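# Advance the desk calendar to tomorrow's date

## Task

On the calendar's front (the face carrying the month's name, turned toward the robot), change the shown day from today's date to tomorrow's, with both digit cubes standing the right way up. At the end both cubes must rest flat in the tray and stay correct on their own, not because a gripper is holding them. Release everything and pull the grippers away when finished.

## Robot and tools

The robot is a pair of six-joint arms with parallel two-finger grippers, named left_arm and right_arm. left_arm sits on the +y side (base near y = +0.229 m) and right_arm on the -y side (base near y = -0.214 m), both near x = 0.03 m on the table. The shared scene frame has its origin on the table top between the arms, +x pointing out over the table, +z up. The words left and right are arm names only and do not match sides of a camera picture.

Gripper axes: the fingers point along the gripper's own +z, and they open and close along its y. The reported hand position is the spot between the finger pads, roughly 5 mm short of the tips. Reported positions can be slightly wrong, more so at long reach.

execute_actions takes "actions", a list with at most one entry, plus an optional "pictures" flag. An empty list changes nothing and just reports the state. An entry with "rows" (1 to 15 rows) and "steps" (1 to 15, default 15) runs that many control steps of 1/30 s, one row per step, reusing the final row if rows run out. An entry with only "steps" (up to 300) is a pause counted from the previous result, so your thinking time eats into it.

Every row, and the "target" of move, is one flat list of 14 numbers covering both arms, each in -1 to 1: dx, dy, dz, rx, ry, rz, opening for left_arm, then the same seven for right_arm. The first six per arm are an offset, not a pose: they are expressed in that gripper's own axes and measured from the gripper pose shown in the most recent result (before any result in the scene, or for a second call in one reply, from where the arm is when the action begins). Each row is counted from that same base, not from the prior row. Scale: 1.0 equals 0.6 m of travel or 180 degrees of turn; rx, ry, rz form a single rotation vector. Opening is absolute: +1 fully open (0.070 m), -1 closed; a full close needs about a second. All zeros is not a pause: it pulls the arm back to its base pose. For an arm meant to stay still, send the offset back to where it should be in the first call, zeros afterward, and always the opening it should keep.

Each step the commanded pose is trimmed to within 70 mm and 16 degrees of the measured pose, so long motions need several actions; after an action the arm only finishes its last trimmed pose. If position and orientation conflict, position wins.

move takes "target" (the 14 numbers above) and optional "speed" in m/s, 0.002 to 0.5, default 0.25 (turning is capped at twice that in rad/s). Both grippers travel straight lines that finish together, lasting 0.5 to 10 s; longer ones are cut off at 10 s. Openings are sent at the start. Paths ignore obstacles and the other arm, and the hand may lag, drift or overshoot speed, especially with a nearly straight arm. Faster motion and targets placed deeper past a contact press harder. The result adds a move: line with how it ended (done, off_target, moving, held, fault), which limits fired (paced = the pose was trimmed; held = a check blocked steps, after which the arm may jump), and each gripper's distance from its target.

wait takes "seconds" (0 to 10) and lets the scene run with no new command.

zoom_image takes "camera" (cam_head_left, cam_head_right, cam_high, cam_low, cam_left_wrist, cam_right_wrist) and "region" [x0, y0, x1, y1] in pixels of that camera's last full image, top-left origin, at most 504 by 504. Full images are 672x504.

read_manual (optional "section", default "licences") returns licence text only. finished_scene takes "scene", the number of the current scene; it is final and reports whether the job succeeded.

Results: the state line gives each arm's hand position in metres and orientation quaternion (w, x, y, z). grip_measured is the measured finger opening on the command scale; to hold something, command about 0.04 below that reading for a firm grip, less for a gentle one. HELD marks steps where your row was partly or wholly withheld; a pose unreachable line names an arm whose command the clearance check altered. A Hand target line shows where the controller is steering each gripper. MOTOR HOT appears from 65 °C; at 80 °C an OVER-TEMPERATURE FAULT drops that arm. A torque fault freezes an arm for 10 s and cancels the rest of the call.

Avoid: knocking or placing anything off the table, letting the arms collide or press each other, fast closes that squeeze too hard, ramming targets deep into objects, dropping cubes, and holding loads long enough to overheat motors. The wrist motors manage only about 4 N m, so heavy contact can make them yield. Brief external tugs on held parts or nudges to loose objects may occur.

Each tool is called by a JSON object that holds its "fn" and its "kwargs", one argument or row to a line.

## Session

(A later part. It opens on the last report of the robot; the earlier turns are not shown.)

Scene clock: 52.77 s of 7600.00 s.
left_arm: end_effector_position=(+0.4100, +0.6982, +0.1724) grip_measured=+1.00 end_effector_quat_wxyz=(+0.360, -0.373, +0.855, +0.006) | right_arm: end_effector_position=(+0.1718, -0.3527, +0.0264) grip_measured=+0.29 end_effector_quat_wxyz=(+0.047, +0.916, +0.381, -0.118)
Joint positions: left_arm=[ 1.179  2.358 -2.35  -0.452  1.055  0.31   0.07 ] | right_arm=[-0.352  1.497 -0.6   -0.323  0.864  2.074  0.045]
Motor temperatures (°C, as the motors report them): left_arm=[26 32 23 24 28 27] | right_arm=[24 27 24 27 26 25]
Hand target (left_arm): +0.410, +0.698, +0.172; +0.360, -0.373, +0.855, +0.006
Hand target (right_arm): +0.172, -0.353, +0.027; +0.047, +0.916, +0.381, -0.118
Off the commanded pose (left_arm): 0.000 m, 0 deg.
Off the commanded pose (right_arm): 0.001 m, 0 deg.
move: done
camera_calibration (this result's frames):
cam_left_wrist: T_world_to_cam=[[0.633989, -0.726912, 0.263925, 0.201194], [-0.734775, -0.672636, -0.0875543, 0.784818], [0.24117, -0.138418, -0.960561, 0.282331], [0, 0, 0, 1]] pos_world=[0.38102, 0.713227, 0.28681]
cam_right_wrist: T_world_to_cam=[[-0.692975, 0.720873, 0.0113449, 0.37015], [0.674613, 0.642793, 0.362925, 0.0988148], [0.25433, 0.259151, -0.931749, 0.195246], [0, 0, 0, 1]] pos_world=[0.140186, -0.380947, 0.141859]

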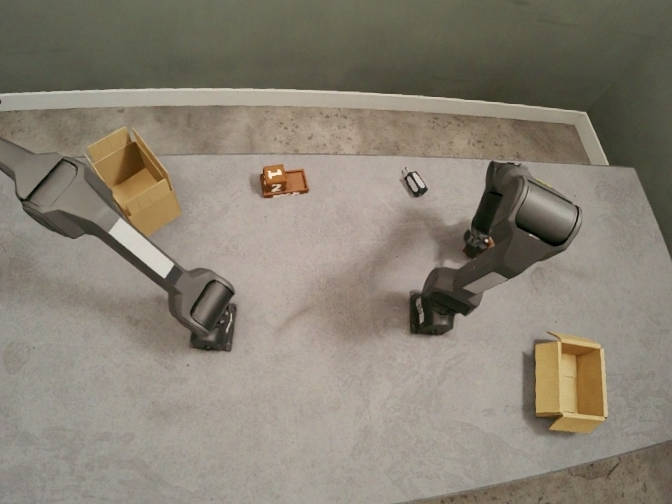

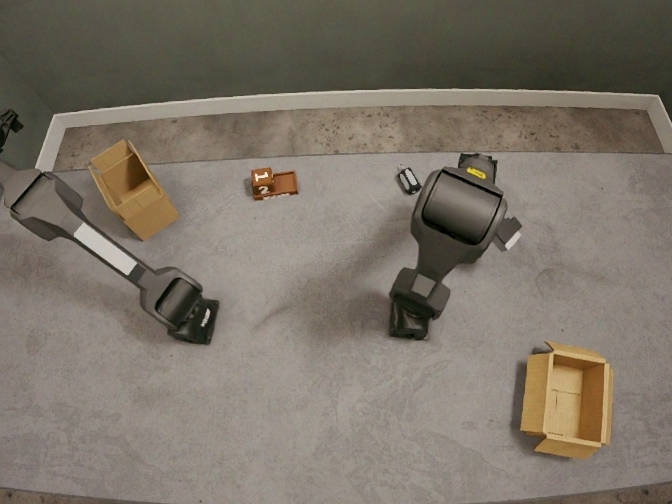

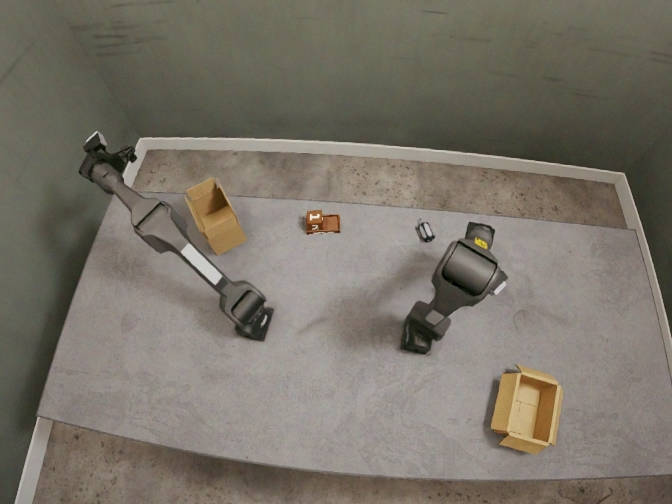

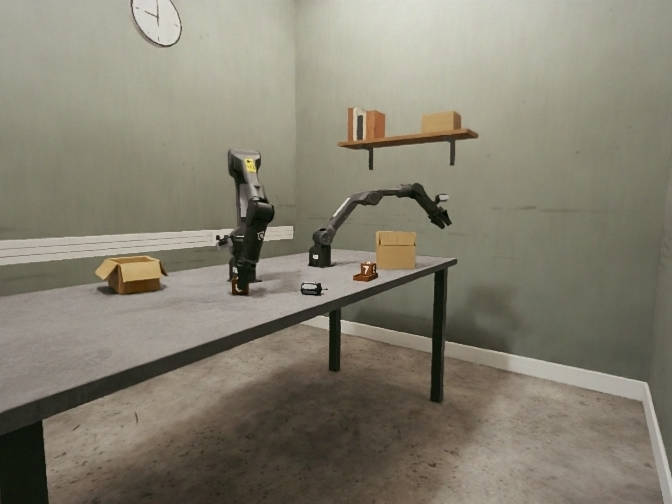

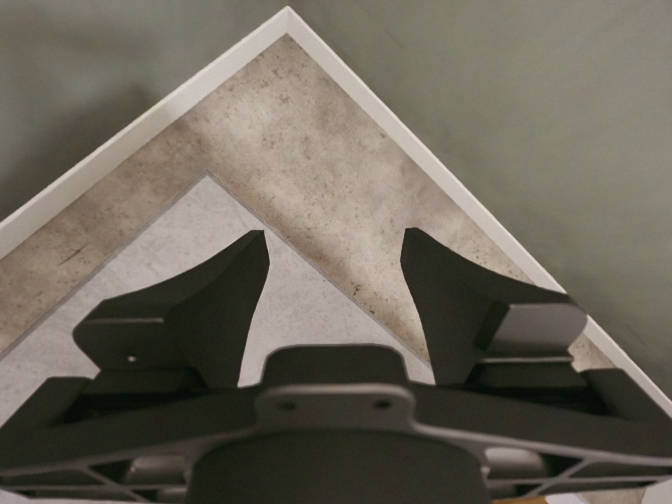

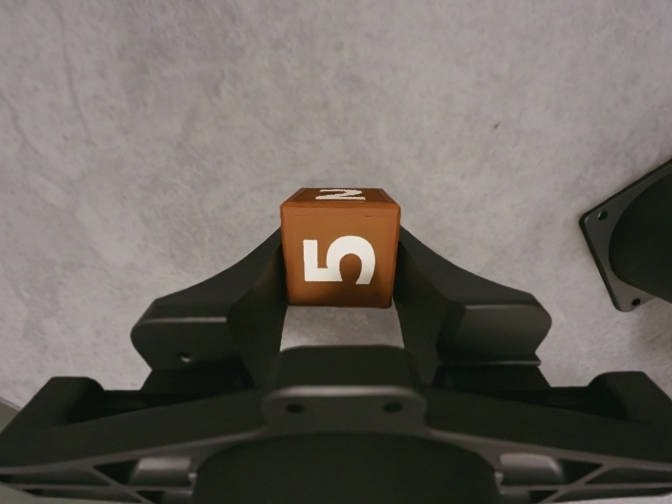

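Within a few mm. Lower a bit, release, lift, turn.

{"fn": "move", "kwargs": {
  "target": [0,0,0,0,0,0,1,0.001,0,0.004,0,0,0,0.22],
  "speed": 0.02
}}

{"fn": "move", "kwargs": {
  "target": [0,0,0,0,0,0,1,0,0,0,0,0,0,1]
}}

{"fn": "move", "kwargs": {
  "target": [0,0,0,0,0,0,1,-0.025,0,-0.065,0,0.08,0,1]
}}

{"fn": "move", "kwargs": {
  "target": [0,0,0,0,0,0,1,0,0,0,0,0,-0.5,1],
  "speed": 0.5
}}

Scene clock: 56.07 s of 7600.00 s.
left_arm: end_effector_position=(+0.4100, +0.6982, +0.1724) grip_measured=+1.00 end_effector_quat_wxyz=(+0.360, -0.373, +0.855, +0.006) | right_arm: end_effector_position=(+0.1719, -0.3528, +0.0241) grip_measured=+0.29 end_effector_quat_wxyz=(+0.047, +0.916, +0.381, -0.118)
Joint positions: left_arm=[ 1.179  2.358 -2.35  -0.452  1.055  0.31   0.07 ] | right_arm=[-0.352  1.504 -0.595 -0.326  0.852  2.079  0.045]
Motor temperatures (°C, as the motors report them): left_arm=[26 32 23 24 28 27] | right_arm=[24 27 24 27 26 25]
Hand target (left_arm): +0.410, +0.698, +0.172; +0.360, -0.373, +0.855, +0.006
Hand target (right_arm): +0.172, -0.353, +0.024; +0.047, +0.916, +0.381, -0.118
Off the commanded pose (left_arm): 0.000 m, 0 deg.
Off the commanded pose (right_arm): 0.000 m, 0 deg.
move: done
camera_calibration (this result's frames):
cam_left_wrist: T_world_to_cam=[[0.633989, -0.726912, 0.263925, 0.201194], [-0.734775, -0.672636, -0.0875544, 0.784818], [0.24117, -0.138417, -0.960561, 0.282331], [0, 0, 0, 1]] pos_world=[0.38102, 0.713227, 0.28681]
cam_right_wrist: T_world_to_cam=[[-0.693078, 0.720786, 0.0105236, 0.370303], [0.674248, 0.643026, 0.363191, 0.0997602], [0.255016, 0.258815, -0.931655, 0.192804], [0, 0, 0, 1]] pos_world=[0.140218, -0.380958, 0.139498]

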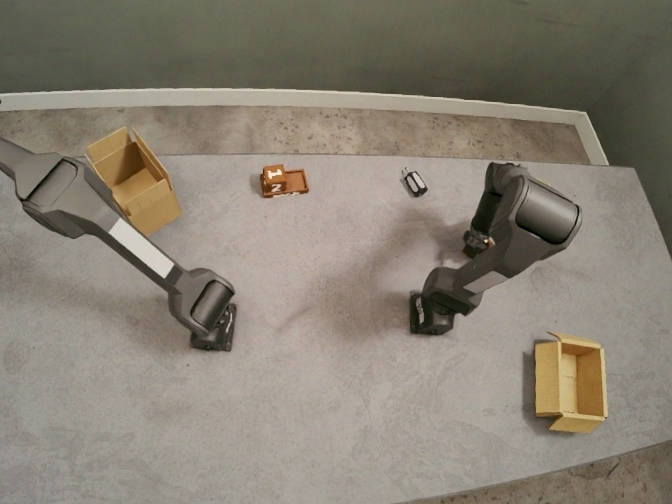

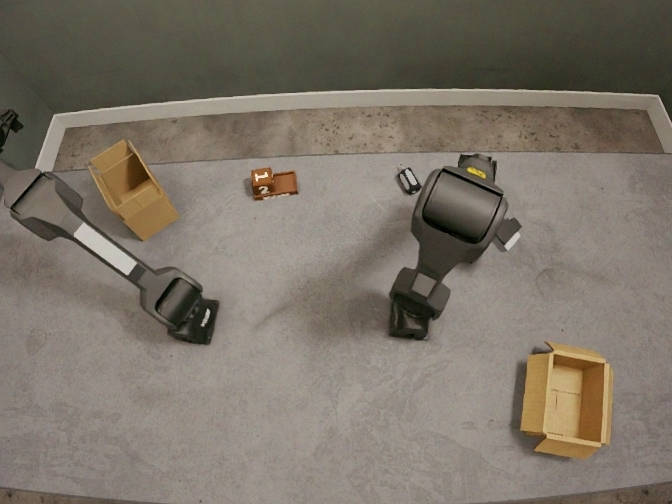

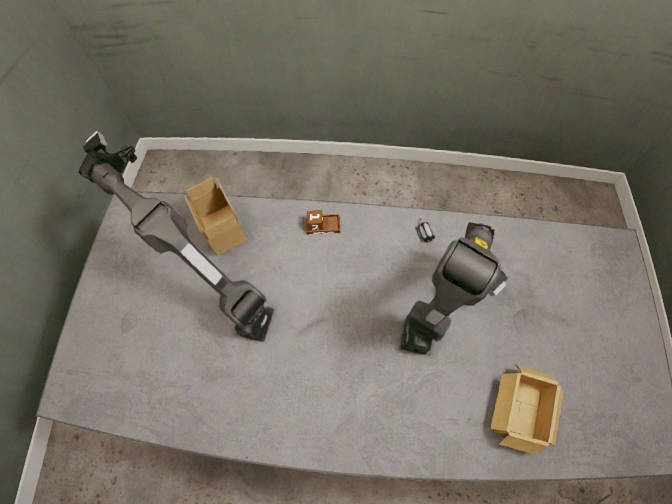

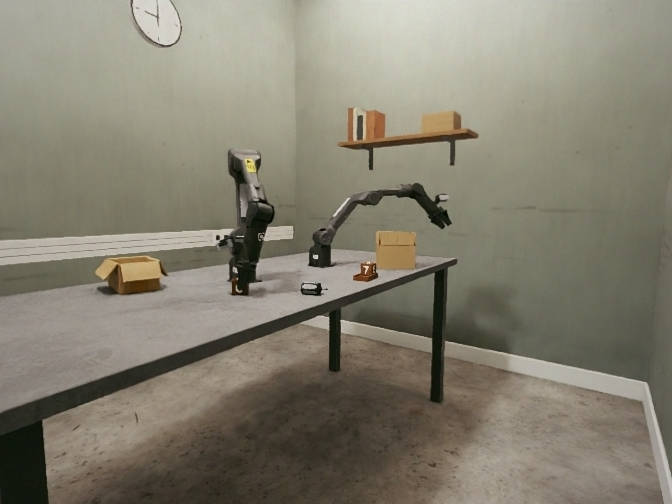

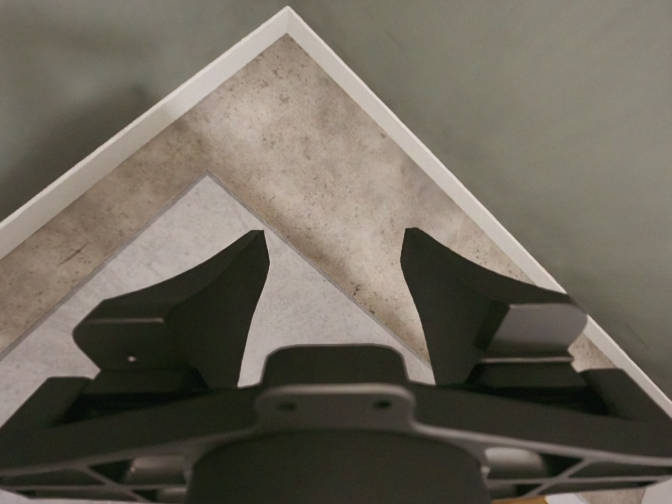

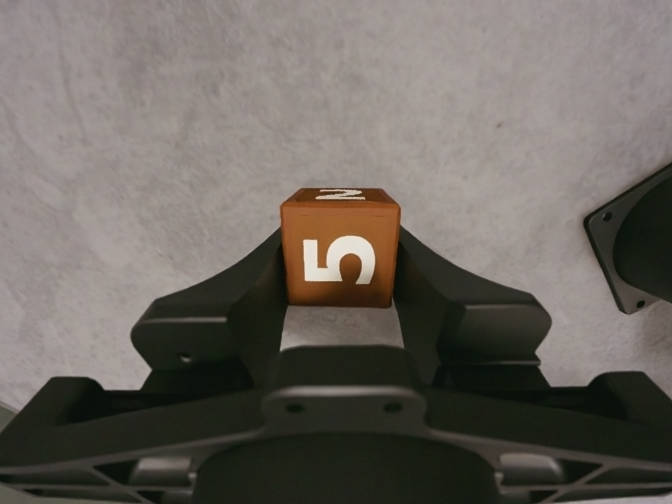

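Scene clock: 56.67 s of 7600.00 s.
left_arm: end_effector_position=(+0.4100, +0.6982, +0.1724) grip_measured=+1.00 end_effector_quat_wxyz=(+0.360, -0.373, +0.855, +0.006) | right_arm: end_effector_position=(+0.1719, -0.3527, +0.0241) grip_measured=+1.00 end_effector_quat_wxyz=(+0.047, +0.916, +0.381, -0.118)
Joint positions: left_arm=[ 1.179  2.358 -2.35  -0.452  1.055  0.31   0.07 ] | right_arm=[-0.352  1.504 -0.595 -0.326  0.852  2.079  0.07 ]
Motor temperatures (°C, as the motors report them): left_arm=[26 32 23 24 28 27] | right_arm=[24 27 24 27 26 25]
Hand target (left_arm): +0.410, +0.698, +0.172; +0.360, -0.373, +0.855, +0.006
Hand target (right_arm): +0.172, -0.353, +0.024; +0.047, +0.916, +0.381, -0.118
Off the commanded pose (left_arm): 0.000 m, 0 deg.
Off the commanded pose (right_arm): 0.000 m, 0 deg.
move: done
camera_calibration (this result's frames):
cam_left_wrist: T_world_to_cam=[[0.633989, -0.726912, 0.263926, 0.201194], [-0.734775, -0.672636, -0.0875542, 0.784818], [0.24117, -0.138418, -0.960561, 0.282331], [0, 0, 0, 1]] pos_world=[0.38102, 0.713227, 0.28681]
cam_right_wrist: T_world_to_cam=[[-0.693102, 0.720761, 0.0106137, 0.370272], [0.67426, 0.643038, 0.363147, 0.0997778], [0.254918, 0.258855, -0.931671, 0.192822], [0, 0, 0, 1]] pos_world=[0.140206, -0.380952, 0.139483]

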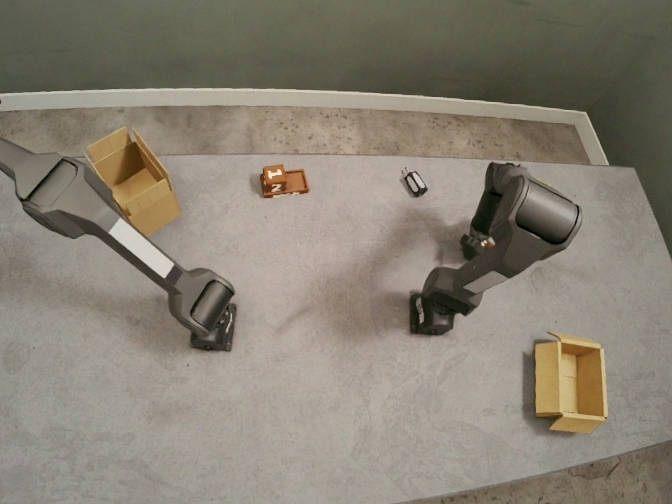

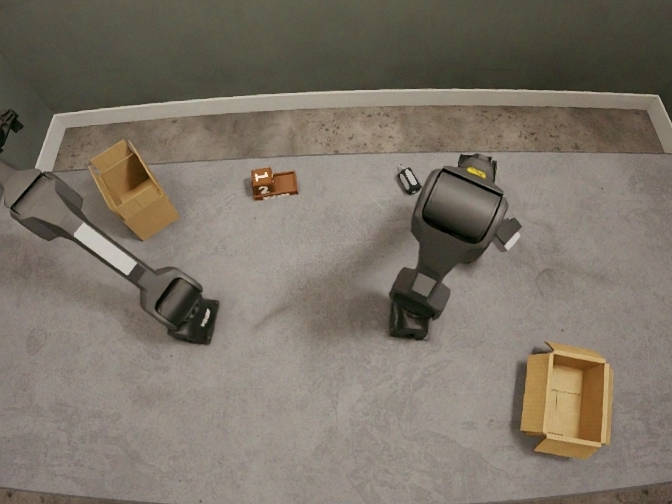

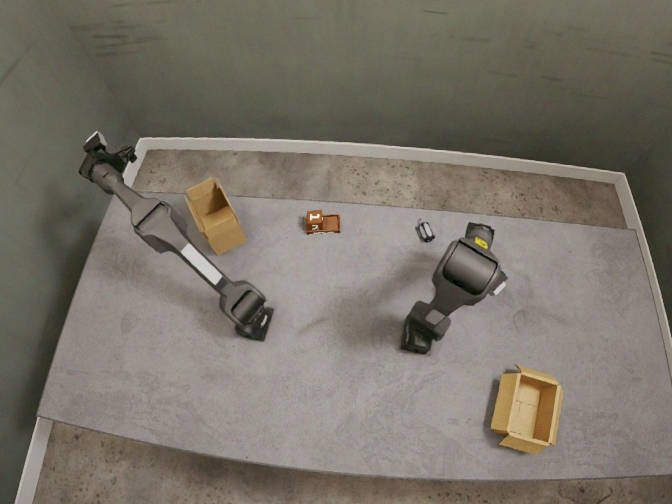

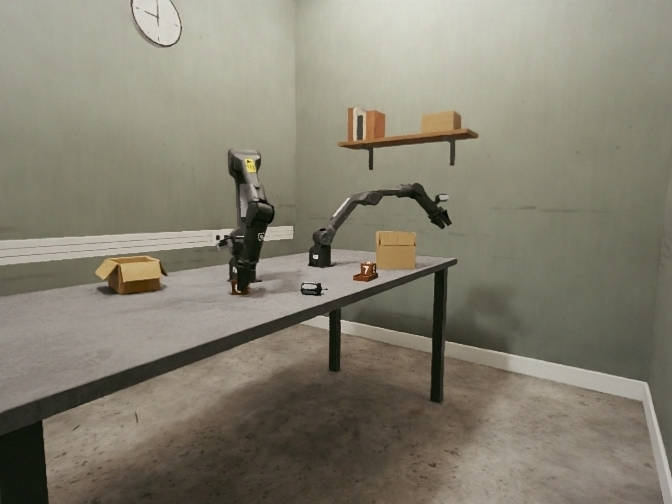

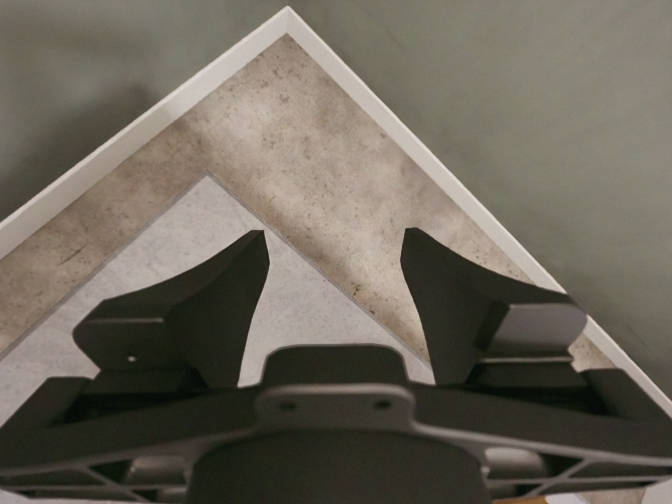

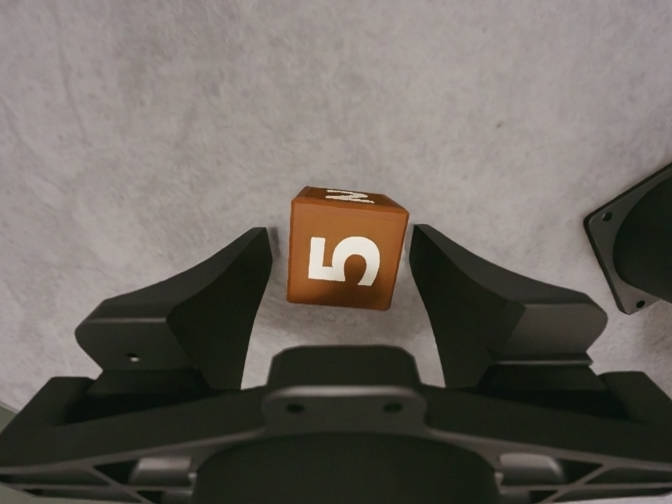

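Scene clock: 57.60 s of 7600.00 s.
left_arm: end_effector_position=(+0.4100, +0.6982, +0.1724) grip_measured=+1.00 end_effector_quat_wxyz=(+0.360, -0.373, +0.855, +0.006) | right_arm: end_effector_position=(+0.1678, -0.3583, +0.0666) grip_measured=+1.00 end_effector_quat_wxyz=(+0.000, +0.924, +0.382, -0.006)
Joint positions: left_arm=[ 1.179  2.358 -2.35  -0.452  1.055  0.31   0.07 ] | right_arm=[-0.648  1.356 -0.69  -0.014  0.996  1.567  0.07 ]
Motor temperatures (°C, as the motors report them): left_arm=[26 32 23 24 28 27] | right_arm=[24 27 24 27 26 25]
Hand target (left_arm): +0.410, +0.698, +0.172; +0.360, -0.373, +0.855, +0.006
Hand target (right_arm): +0.168, -0.358, +0.066; -0.000, +0.924, +0.383, -0.006
Off the commanded pose (left_arm): 0.000 m, 0 deg.
Off the commanded pose (right_arm): 0.003 m, 1 deg.
move: done
camera_calibration (this result's frames):
cam_left_wrist: T_world_to_cam=[[0.633989, -0.726912, 0.263926, 0.201194], [-0.734776, -0.672636, -0.0875542, 0.784818], [0.24117, -0.138418, -0.960561, 0.282331], [0, 0, 0, 1]] pos_world=[0.38102, 0.713227, 0.28681]
cam_right_wrist: T_world_to_cam=[[-0.691657, 0.722047, 0.0161127, 0.370806], [0.596253, 0.558284, 0.57689, 0.0591168], [0.407546, 0.408617, -0.816663, 0.255336], [0, 0, 0, 1]] pos_world=[0.11716, -0.405078, 0.168445]

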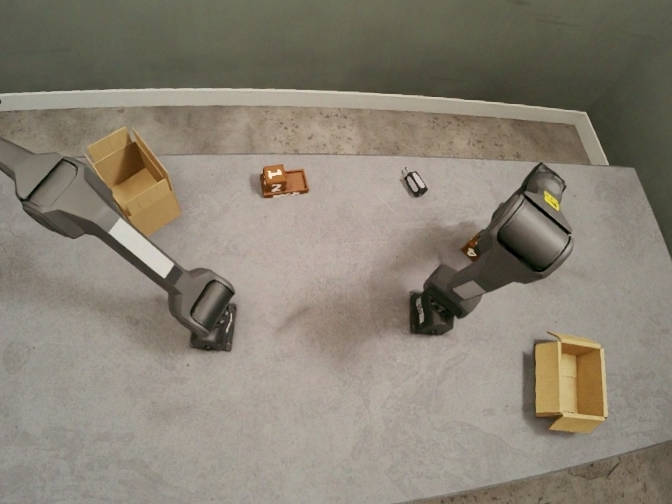

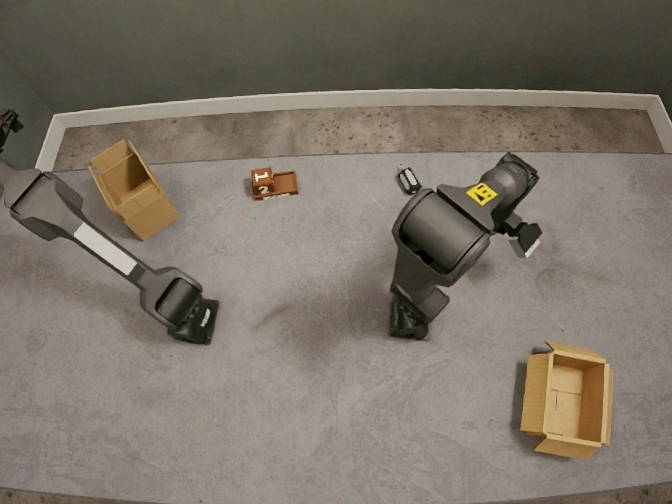

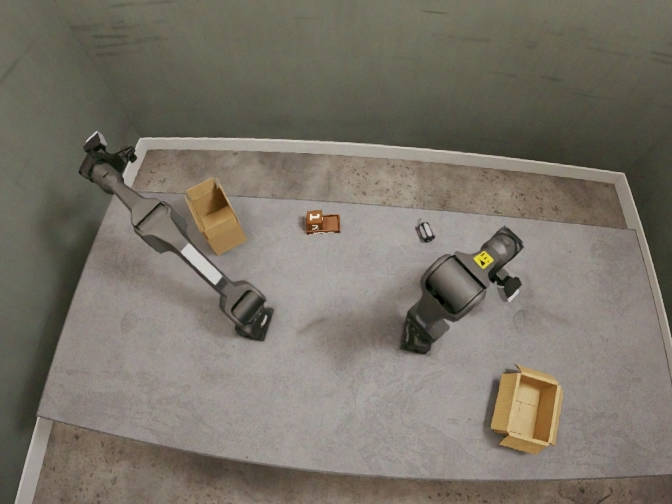

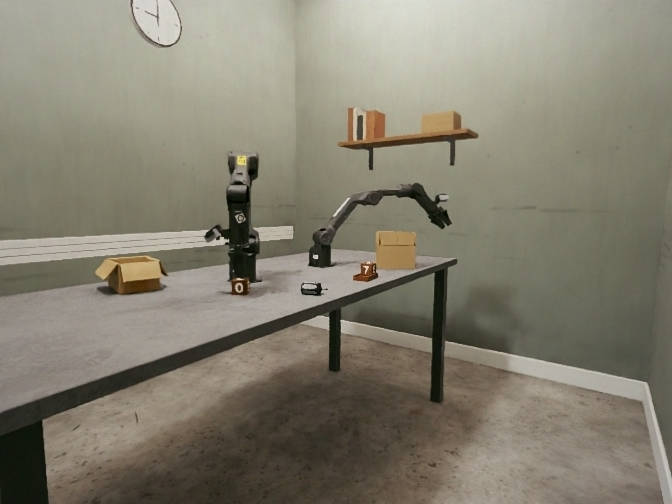

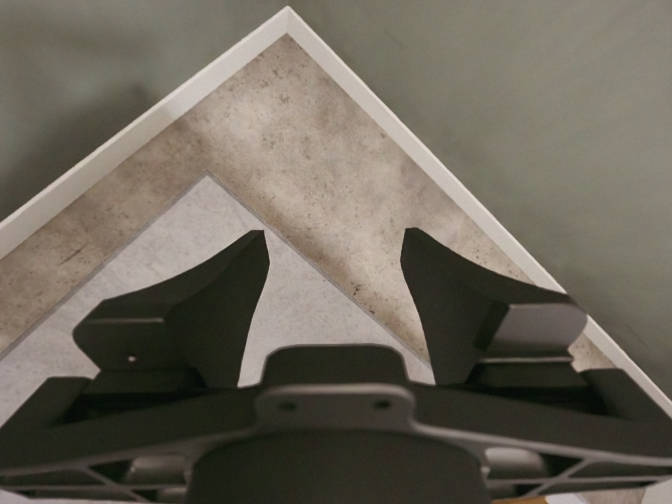

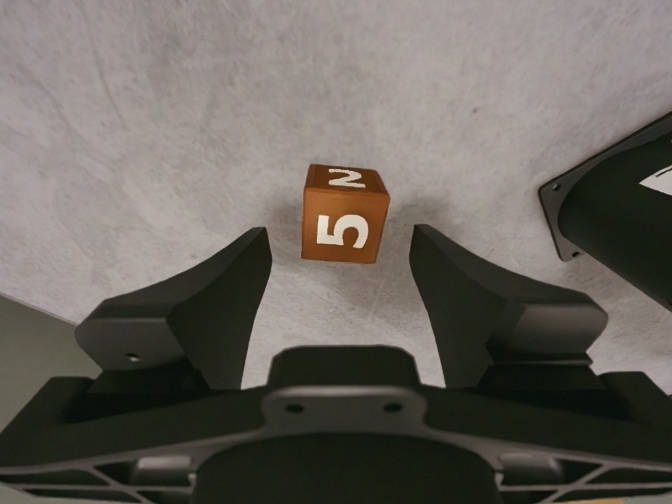

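Scene clock: 59.70 s of 7600.00 s.
left_arm: end_effector_position=(+0.4100, +0.6982, +0.1724) grip_measured=+1.00 end_effector_quat_wxyz=(+0.360, -0.373, +0.855, +0.006) | right_arm: end_effector_position=(+0.1678, -0.3581, +0.0666) grip_measured=+1.00 end_effector_quat_wxyz=(-0.004, +0.383, +0.924, -0.005)
Joint positions: left_arm=[ 1.179  2.358 -2.35  -0.452  1.055  0.31   0.07 ] | right_arm=[-0.648  1.355 -0.689 -0.014  0.995 -0.003  0.07 ]
Motor temperatures (°C, as the motors report them): left_arm=[26 32 23 24 28 27] | right_arm=[24 27 24 27 26 25]
Hand target (left_arm): +0.410, +0.698, +0.172; +0.360, -0.373, +0.855, +0.006
Hand target (right_arm): +0.168, -0.358, +0.067; -0.004, +0.383, +0.924, -0.005
Off the commanded pose (left_arm): 0.000 m, 0 deg.
Off the commanded pose (right_arm): 0.000 m, 0 deg.
move: done
camera_calibration (this result's frames):
cam_left_wrist: T_world_to_cam=[[0.633989, -0.726912, 0.263926, 0.201194], [-0.734775, -0.672636, -0.0875542, 0.784818], [0.24117, -0.138418, -0.960561, 0.282331], [0, 0, 0, 1]] pos_world=[0.38102, 0.713227, 0.28681]
cam_right_wrist: T_world_to_cam=[[-0.721714, -0.691781, 0.0238319, -0.131074], [-0.549184, 0.593225, 0.588626, 0.262943], [-0.421338, 0.411731, -0.808054, 0.394822], [0, 0, 0, 1]] pos_world=[0.216159, -0.409219, 0.167386]

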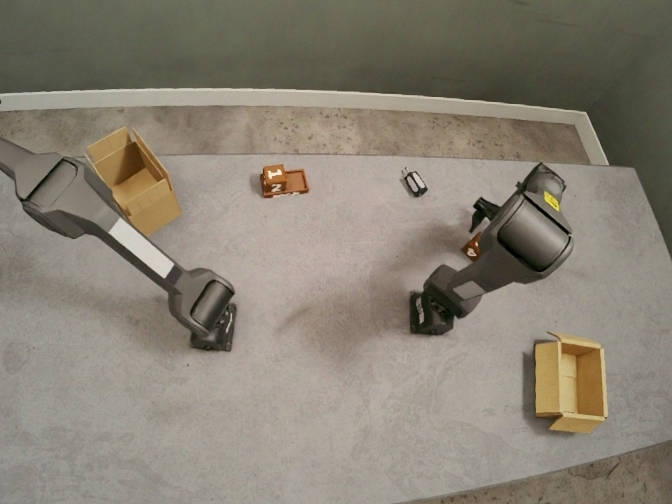

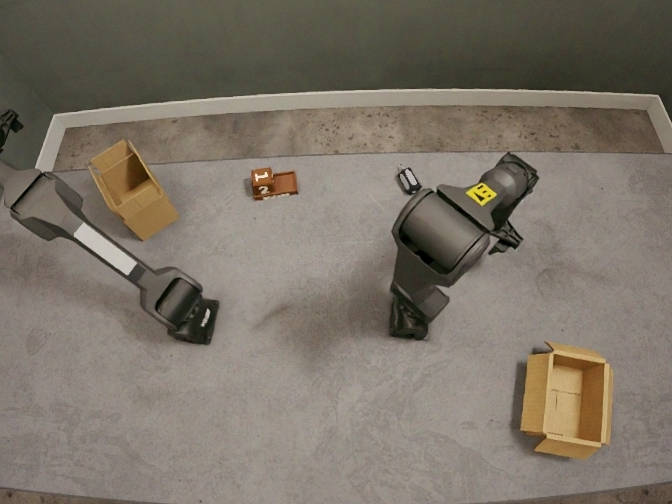

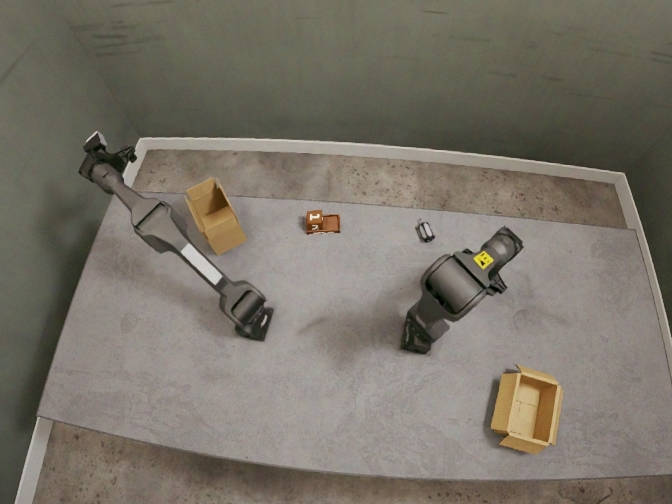

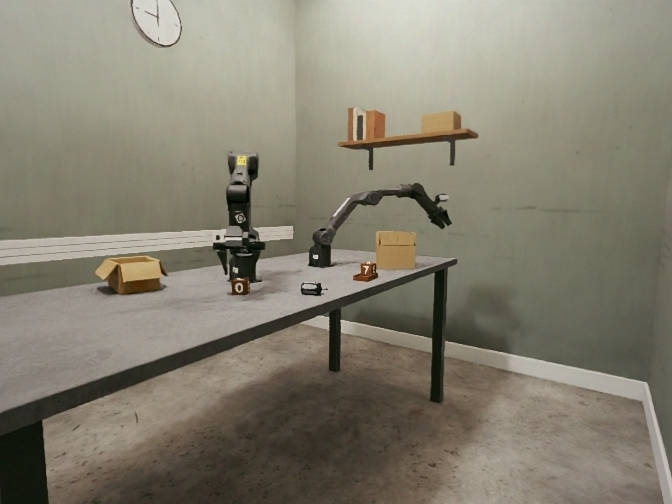

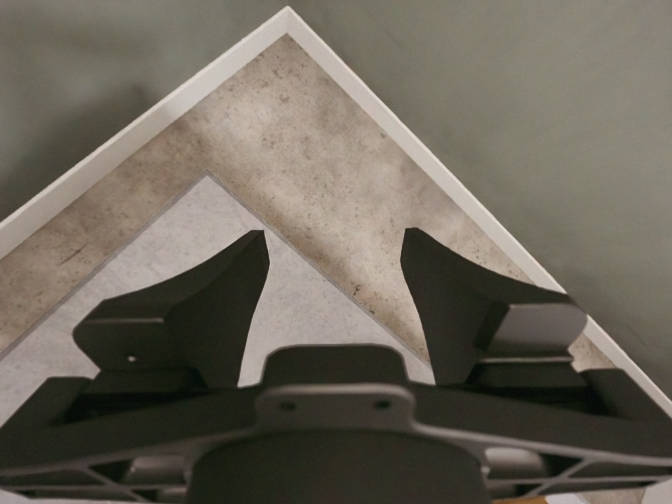

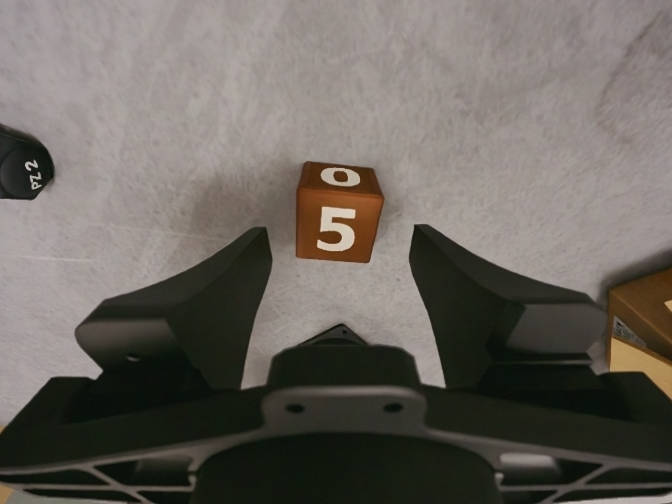

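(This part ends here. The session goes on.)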